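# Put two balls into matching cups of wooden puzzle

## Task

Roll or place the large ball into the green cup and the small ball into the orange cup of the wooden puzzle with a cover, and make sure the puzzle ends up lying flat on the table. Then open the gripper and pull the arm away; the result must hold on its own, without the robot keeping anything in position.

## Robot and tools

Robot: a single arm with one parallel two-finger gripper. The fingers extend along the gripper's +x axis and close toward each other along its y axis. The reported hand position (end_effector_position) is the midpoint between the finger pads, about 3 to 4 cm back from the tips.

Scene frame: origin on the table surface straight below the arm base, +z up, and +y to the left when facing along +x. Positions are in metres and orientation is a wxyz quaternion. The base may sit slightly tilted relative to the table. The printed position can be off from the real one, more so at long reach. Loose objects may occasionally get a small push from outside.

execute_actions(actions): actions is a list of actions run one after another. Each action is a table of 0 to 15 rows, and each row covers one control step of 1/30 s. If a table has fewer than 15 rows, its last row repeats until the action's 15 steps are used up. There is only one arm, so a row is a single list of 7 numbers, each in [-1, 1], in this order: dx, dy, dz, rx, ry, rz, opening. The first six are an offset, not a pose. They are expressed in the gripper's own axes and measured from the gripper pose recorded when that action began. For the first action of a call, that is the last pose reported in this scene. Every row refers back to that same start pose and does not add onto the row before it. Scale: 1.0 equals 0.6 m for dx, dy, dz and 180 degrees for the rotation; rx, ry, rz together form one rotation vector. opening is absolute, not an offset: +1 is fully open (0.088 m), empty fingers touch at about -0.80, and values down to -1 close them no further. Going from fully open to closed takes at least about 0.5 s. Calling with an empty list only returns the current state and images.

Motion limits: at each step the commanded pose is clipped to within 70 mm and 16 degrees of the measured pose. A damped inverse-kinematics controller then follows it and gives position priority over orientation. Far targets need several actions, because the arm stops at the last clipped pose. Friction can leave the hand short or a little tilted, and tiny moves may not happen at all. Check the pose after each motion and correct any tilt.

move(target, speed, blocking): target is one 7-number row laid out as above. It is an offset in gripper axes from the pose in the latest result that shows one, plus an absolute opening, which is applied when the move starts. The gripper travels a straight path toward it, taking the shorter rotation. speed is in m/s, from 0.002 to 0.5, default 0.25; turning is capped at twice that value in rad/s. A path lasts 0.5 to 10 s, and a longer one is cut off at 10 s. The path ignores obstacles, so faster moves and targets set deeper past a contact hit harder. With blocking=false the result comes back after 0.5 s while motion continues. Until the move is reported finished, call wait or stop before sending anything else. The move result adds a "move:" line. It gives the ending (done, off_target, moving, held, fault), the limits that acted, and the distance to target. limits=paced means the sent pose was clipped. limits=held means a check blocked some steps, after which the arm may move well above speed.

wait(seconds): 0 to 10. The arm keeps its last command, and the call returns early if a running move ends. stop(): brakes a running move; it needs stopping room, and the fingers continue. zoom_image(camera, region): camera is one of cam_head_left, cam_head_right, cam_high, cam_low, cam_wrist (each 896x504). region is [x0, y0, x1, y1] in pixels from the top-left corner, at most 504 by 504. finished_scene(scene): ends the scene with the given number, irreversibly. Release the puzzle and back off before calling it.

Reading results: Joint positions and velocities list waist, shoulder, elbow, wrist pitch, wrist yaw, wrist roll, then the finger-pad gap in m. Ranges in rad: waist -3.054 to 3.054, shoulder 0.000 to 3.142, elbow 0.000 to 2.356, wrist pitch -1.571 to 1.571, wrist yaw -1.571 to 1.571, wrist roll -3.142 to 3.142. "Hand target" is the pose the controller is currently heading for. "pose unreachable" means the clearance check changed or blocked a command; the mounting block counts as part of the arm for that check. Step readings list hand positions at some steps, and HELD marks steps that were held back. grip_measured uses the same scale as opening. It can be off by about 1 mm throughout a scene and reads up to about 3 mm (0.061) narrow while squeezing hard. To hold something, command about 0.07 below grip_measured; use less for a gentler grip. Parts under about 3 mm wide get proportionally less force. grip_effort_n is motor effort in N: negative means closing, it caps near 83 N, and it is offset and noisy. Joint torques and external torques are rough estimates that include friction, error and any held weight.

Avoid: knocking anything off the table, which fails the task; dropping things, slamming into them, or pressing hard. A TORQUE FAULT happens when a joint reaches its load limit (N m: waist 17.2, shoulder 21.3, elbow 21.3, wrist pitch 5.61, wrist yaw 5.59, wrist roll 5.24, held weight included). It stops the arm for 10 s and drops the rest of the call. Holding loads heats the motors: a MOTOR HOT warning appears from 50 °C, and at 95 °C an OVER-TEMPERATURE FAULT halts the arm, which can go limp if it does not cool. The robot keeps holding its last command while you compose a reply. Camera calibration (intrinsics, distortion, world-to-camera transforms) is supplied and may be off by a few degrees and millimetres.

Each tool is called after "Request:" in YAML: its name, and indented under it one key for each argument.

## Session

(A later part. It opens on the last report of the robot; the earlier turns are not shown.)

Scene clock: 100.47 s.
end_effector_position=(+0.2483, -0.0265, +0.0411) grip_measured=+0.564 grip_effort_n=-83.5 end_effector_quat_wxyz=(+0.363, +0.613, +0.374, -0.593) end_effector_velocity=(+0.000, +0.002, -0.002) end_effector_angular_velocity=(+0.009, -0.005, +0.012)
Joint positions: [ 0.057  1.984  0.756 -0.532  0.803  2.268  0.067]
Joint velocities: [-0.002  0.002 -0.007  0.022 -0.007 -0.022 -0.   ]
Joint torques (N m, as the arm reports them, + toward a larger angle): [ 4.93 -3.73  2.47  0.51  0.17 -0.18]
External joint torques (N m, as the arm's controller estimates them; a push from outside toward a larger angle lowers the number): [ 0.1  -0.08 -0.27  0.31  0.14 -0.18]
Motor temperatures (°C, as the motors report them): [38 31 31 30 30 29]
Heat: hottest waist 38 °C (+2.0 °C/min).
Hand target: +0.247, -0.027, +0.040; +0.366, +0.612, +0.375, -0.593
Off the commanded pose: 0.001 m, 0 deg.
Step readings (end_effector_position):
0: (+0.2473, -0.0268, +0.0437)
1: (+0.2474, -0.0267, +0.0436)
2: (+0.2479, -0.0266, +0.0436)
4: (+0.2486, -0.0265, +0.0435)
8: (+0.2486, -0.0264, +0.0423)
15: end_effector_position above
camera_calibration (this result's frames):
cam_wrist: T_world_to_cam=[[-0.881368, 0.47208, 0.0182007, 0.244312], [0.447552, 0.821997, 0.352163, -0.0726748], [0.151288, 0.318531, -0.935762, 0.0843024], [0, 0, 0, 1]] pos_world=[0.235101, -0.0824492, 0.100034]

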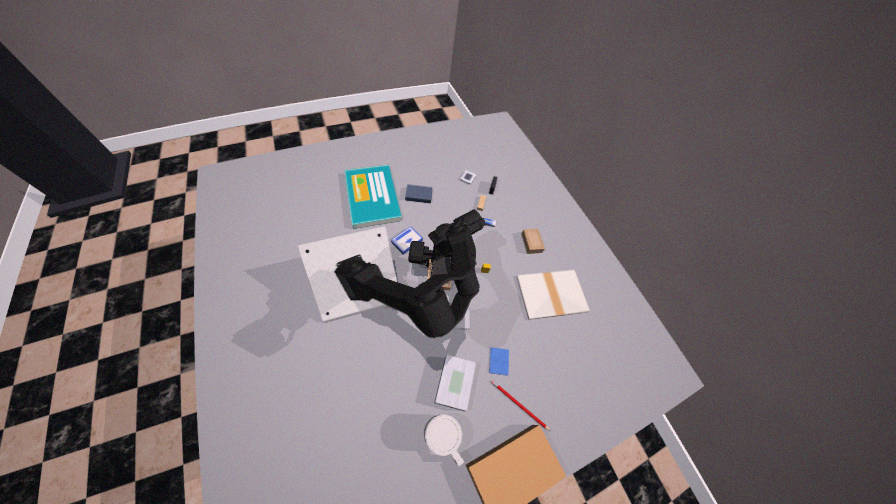

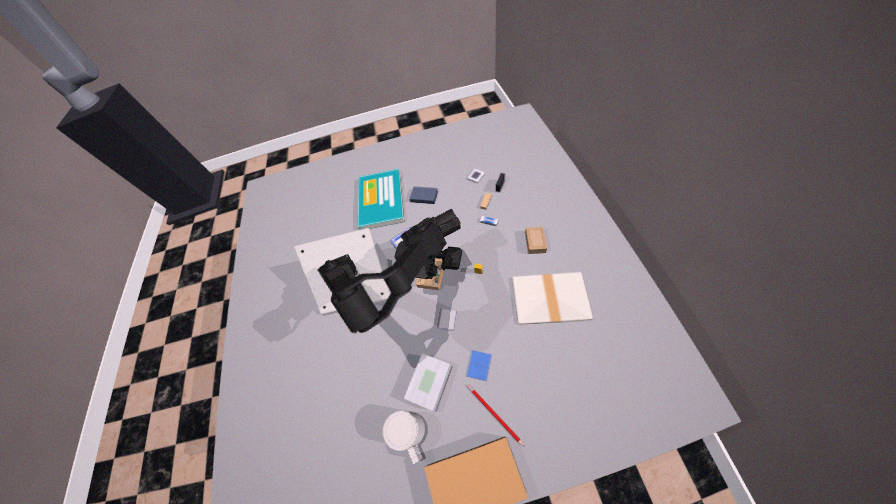

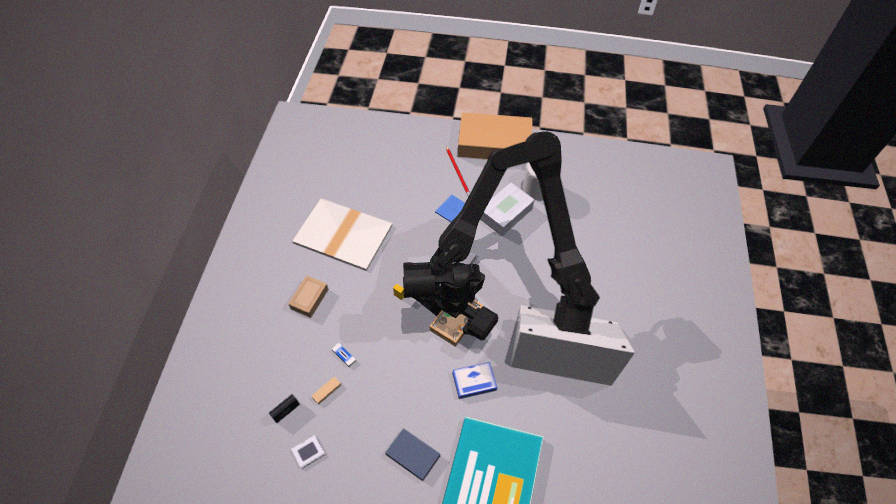

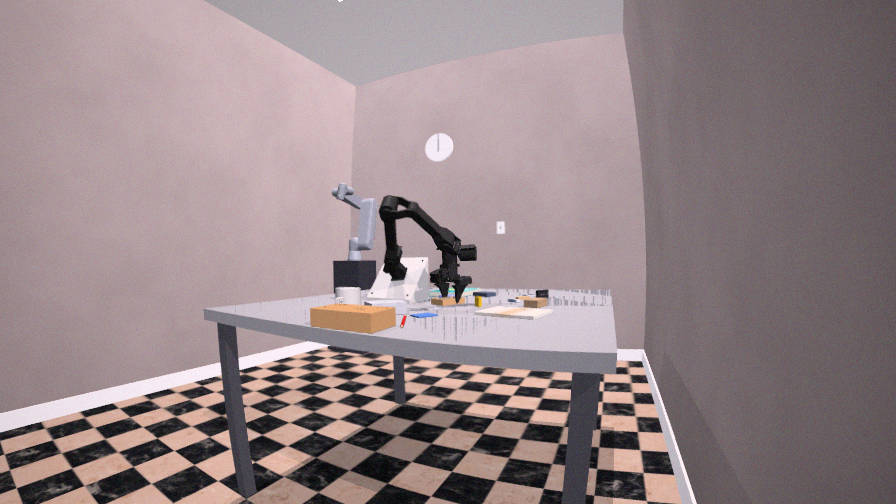

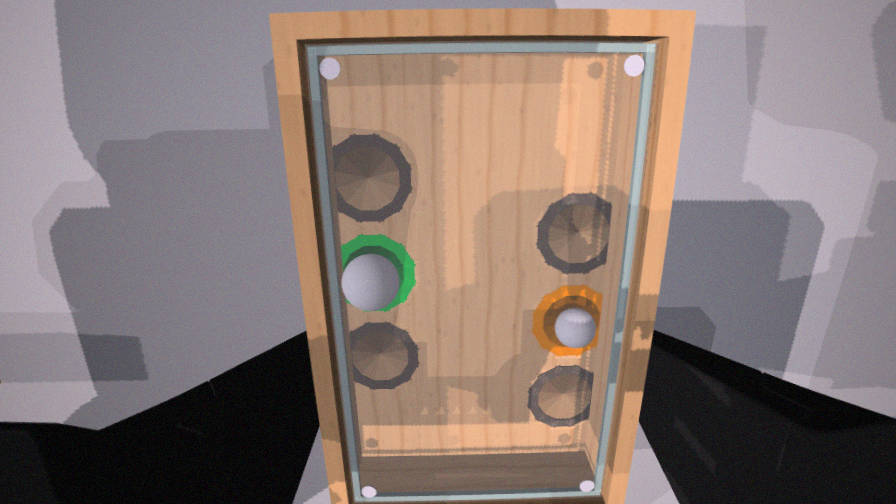

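Request:
execute_actions:
  actions:
    - [[0.001,0,0,0,0,0,0.6],[0.001,0,0,0,0,0,0.7],[0.001,0,0,0,0,0,0.8],[0.001,0,0,0,0,0,1.0],[0.001,0,0,0,0,0,1.0],[0.001,0,0,0,0,0,1.0],[0.001,0,0,0,0,0,1.0],[0.0,0,0,0,0,0,1.0],[-0.003,0,0,0,0,0,1.0],[-0.008,0,0,0,0,0,1.0],[-0.015,0,0,0,0,0,1.0],[-0.024,0,0,0,0,0,1.0],[-0.034,0,0,0,0,0,1.0],[-0.045,0,0,0,0,0,1.0],[-0.056,0,0,0,0,0,1.0]]
    - [[-0.04,0,0,0,0,0,1.0],[-0.05,0,0,0,0,0,1.0],[-0.06,0,0,0,0,0,1.0],[-0.07,0,0,0,0,0,1.0],[-0.08,0,0,0,0,0,1.0],[-0.09,0,0,0,0,0,1.0],[-0.098,0,0,0,0,0,1.0],[-0.105,0,0,0,0,0,1.0],[-0.11,0,0,0,0,0,1.0]]

Scene clock: 101.77 s.
end_effector_position=(+0.2420, -0.0286, +0.1089) grip_measured=+0.986 grip_effort_n=16.0 end_effector_quat_wxyz=(+0.370, +0.603, +0.380, -0.596) end_effector_velocity=(-0.010, -0.004, +0.029) end_effector_angular_velocity=(-0.008, +0.065, -0.021)
Joint positions: [ 0.248  1.912  0.9   -0.954  0.751  2.521  0.087]
Joint velocities: [ 0.071 -0.002  0.095 -0.242 -0.051  0.168  0.   ]
Joint torques (N m, as the arm reports them, + toward a larger angle): [ 5.17 -4.    4.58  0.13 -0.14  0.17]
External joint torques (N m, as the arm's controller estimates them; a push from outside toward a larger angle lowers the number): [ 0.65 -0.82  1.01 -0.03 -0.16  0.16]
External joint torques at the end of the 1st action: [ 0.74 -1.22  1.1  -0.03 -0.16  0.17]
Motor temperatures (°C, as the motors report them): [38 31 32 30 30 29]
Heat: hottest waist 38 °C (+2.0 °C/min).
Hand target: +0.243, -0.029, +0.116; +0.366, +0.606, +0.379, -0.596
Off the commanded pose: 0.007 m, 1 deg.
Step readings (end_effector_position; steps 1 to 15: 1st action; 16 to 30: 2nd action):
0: (+0.2484, -0.0265, +0.0410)
1: (+0.2484, -0.0265, +0.0410)
2: (+0.2484, -0.0265, +0.0410)
4: (+0.2484, -0.0266, +0.0409)
8: (+0.2484, -0.0266, +0.0409)
15: (+0.2430, -0.0269, +0.0504)
16: (+0.2428, -0.0269, +0.0544)
17: (+0.2428, -0.0271, +0.0586)
19: (+0.2423, -0.0275, +0.0675)
23: (+0.2412, -0.0278, +0.0872)
30: end_effector_position above
camera_calibration (this result's frames):
cam_wrist: T_world_to_cam=[[-0.891166, 0.452864, 0.0271485, 0.239446], [0.434527, 0.834818, 0.33803, -0.0870088], [0.130418, 0.313038, -0.940744, 0.154825], [0, 0, 0, 1]] pos_world=[0.231002, -0.0842659, 0.168561]

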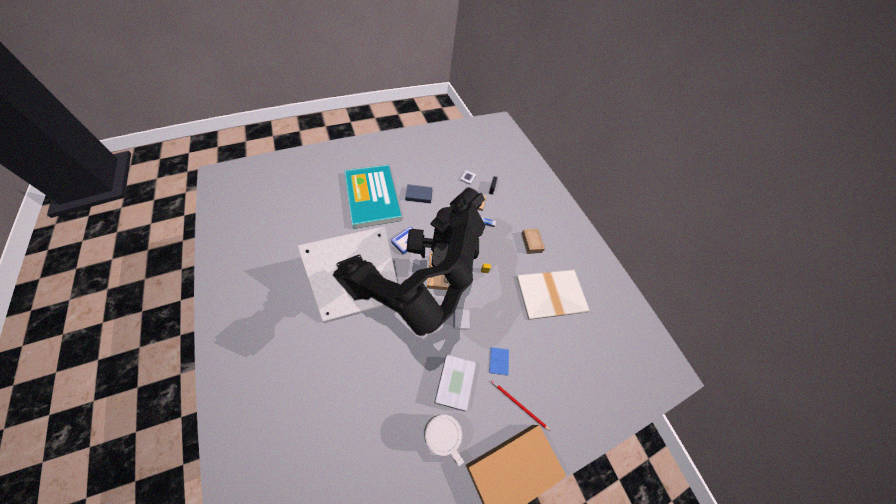

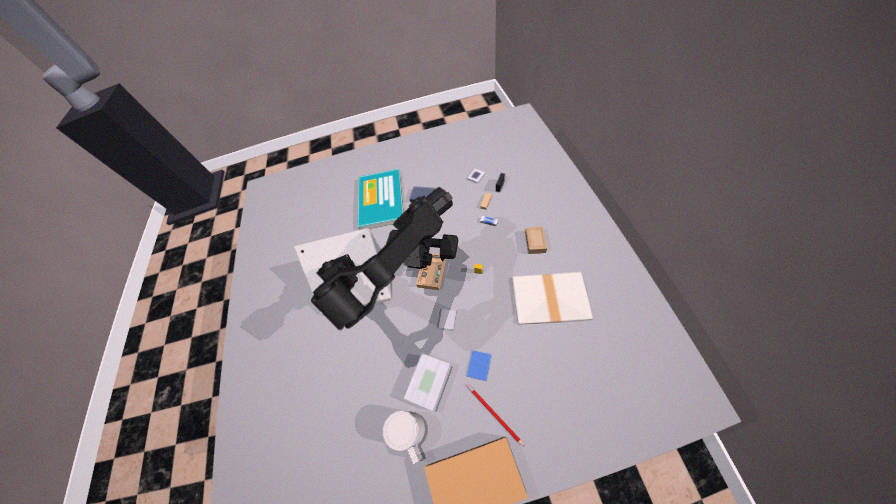

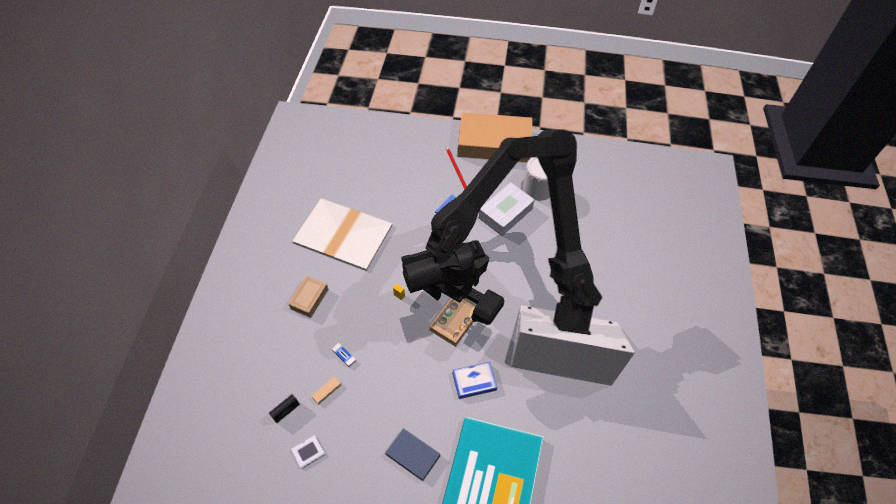

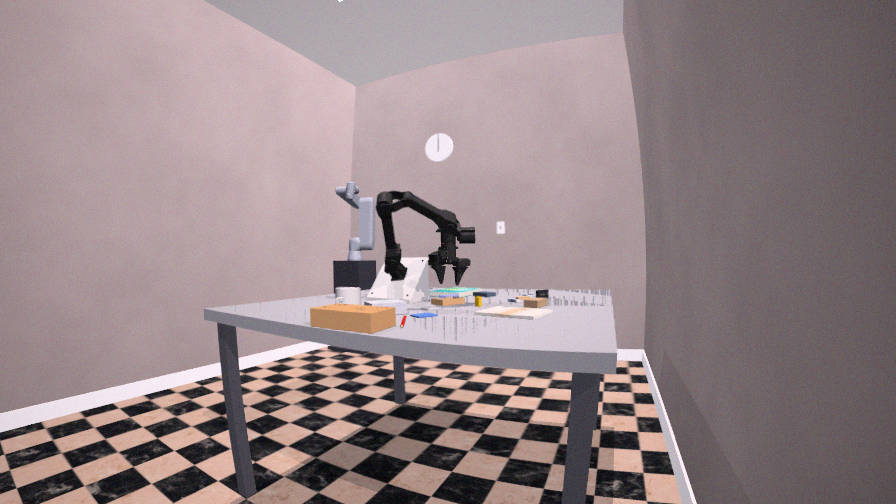

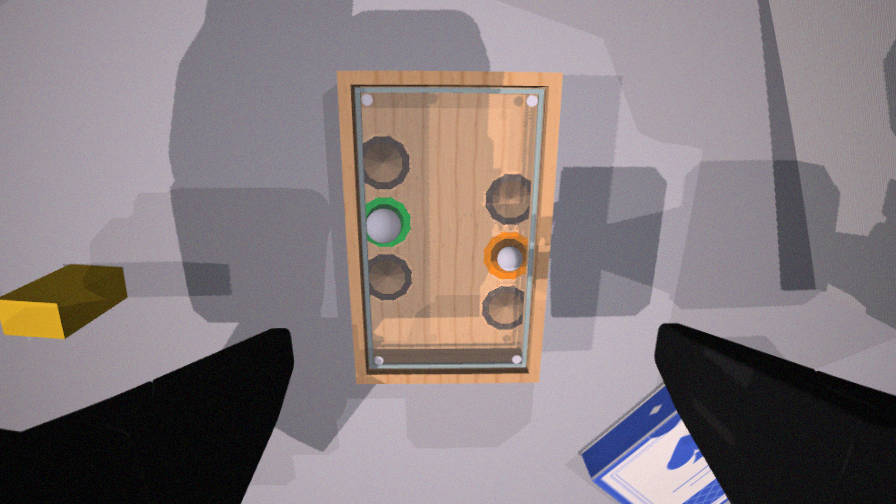

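Request:
execute_actions:
  actions:
    - [[-0.02,0,0,0,0,0,1.0],[-0.03,0,0,0,0,0,1.0],[-0.045,0,0,0,0,0,1.0],[-0.06,0,0,0,0,0,1.0],[-0.075,0,0,0,0,0,1.0],[-0.088,0,0,0,0,0,1.0],[-0.095,0,0,0,0,0,1.0]]

Request:
finished_scene:
  scene: 1

Scene clock: 102.50 s.
end_effector_position=(+0.2410, -0.0305, +0.1598) grip_measured=+0.987 grip_effort_n=16.0 end_effector_quat_wxyz=(+0.373, +0.601, +0.381, -0.596) end_effector_velocity=(-0.005, -0.008, +0.021) end_effector_angular_velocity=(-0.022, +0.032, -0.000)
Joint positions: [ 0.374  1.9    1.044 -1.216  0.699  2.668  0.087]
Joint velocities: [ 0.042  0.002  0.076 -0.154 -0.022  0.081 -0.   ]
Joint torques (N m, as the arm reports them, + toward a larger angle): [ 5.12 -3.23  5.14  0.17 -0.16  0.18]
External joint torques (N m, as the arm's controller estimates them; a push from outside toward a larger angle lowers the number): [ 0.59 -0.25  1.1  -0.03 -0.19  0.18]
Motor temperatures (°C, as the motors report them): [38 31 32 30 30 29]
Heat: hottest waist 38 °C (+2.0 °C/min).
Hand target: +0.242, -0.030, +0.166; +0.370, +0.603, +0.380, -0.595
Off the commanded pose: 0.006 m, 0 deg.
Step readings (end_effector_position):
0: (+0.2410, -0.0293, +0.1122)
1: (+0.2409, -0.0294, +0.1126)
2: (+0.2403, -0.0298, +0.1138)
4: (+0.2389, -0.0300, +0.1192)
8: (+0.2398, -0.0294, +0.1414)
15: end_effector_position above
camera_calibration (this result's frames):
cam_wrist: T_world_to_cam=[[-0.894311, 0.446664, 0.0264389, 0.238642], [0.429066, 0.839315, 0.333847, -0.100062], [0.126927, 0.309907, -0.942257, 0.204354], [0, 0, 0, 1]] pos_world=[0.230416, -0.0859398, 0.21965]

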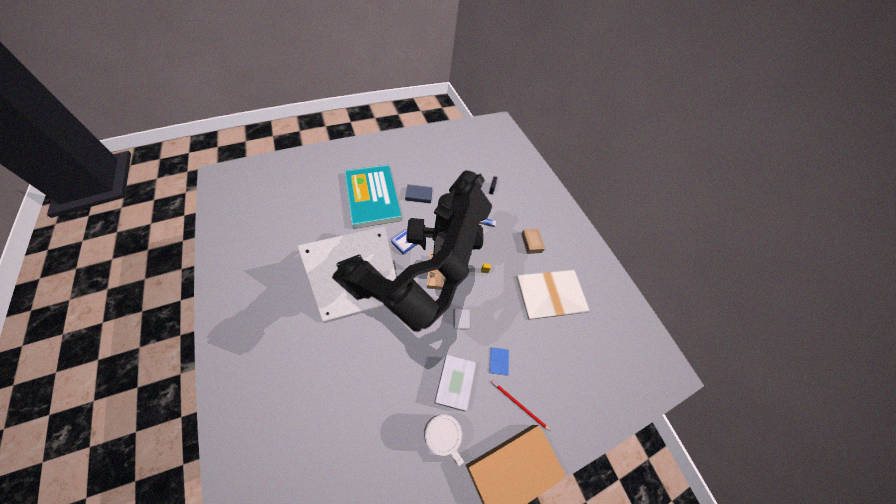

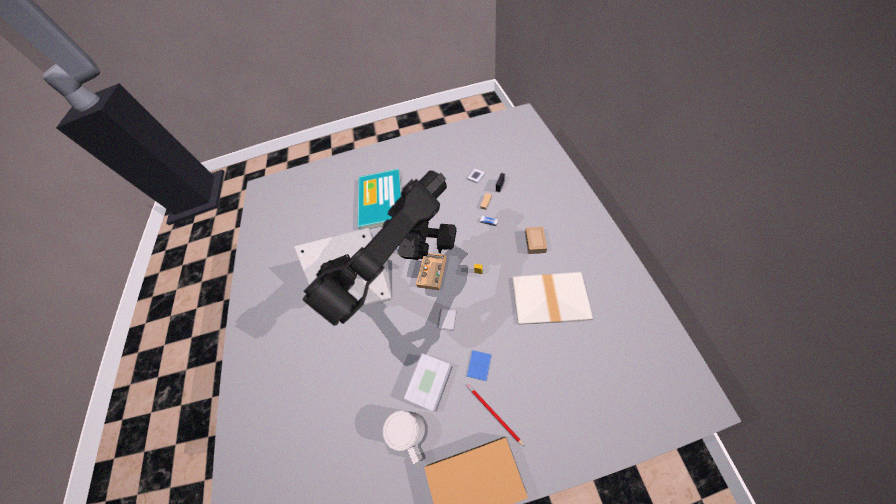

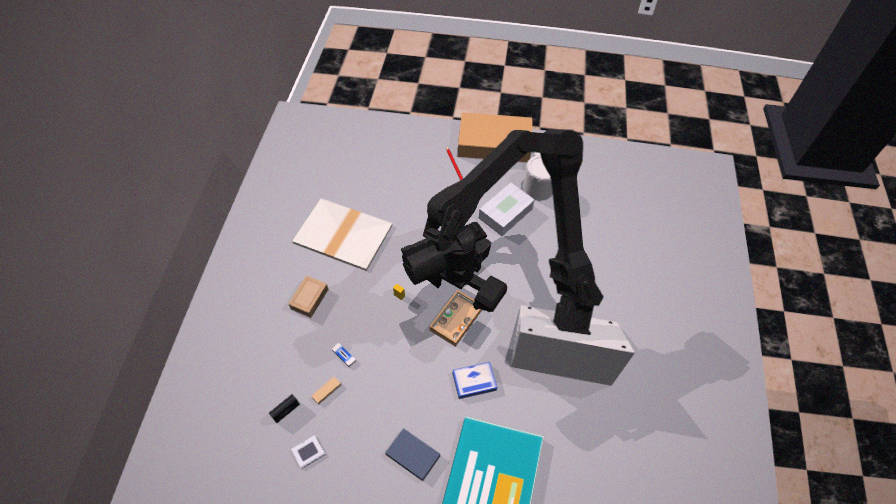

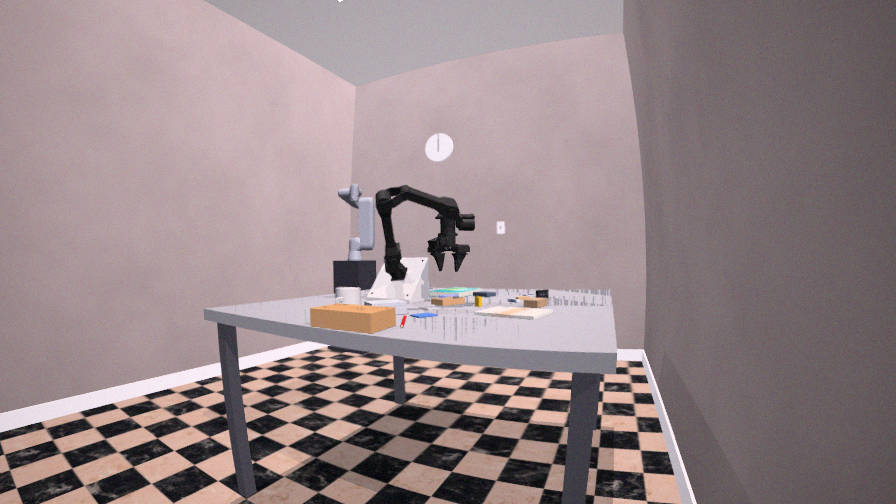

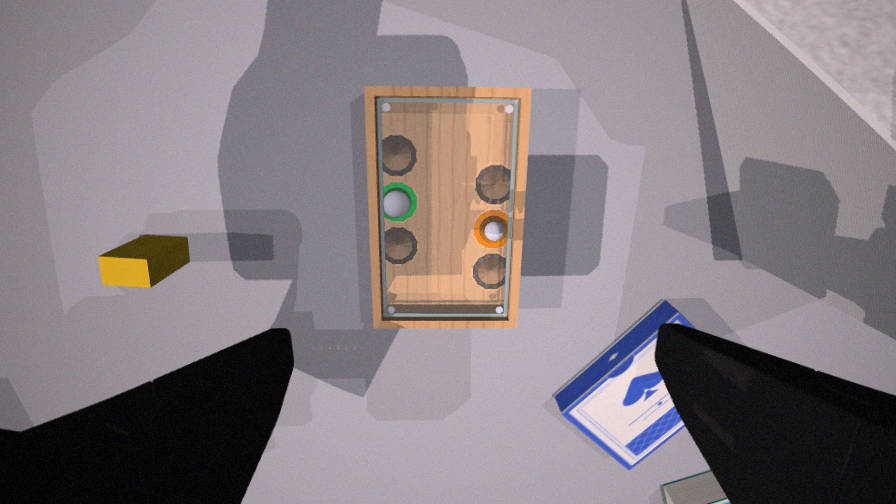

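The scene is finished: the task was done.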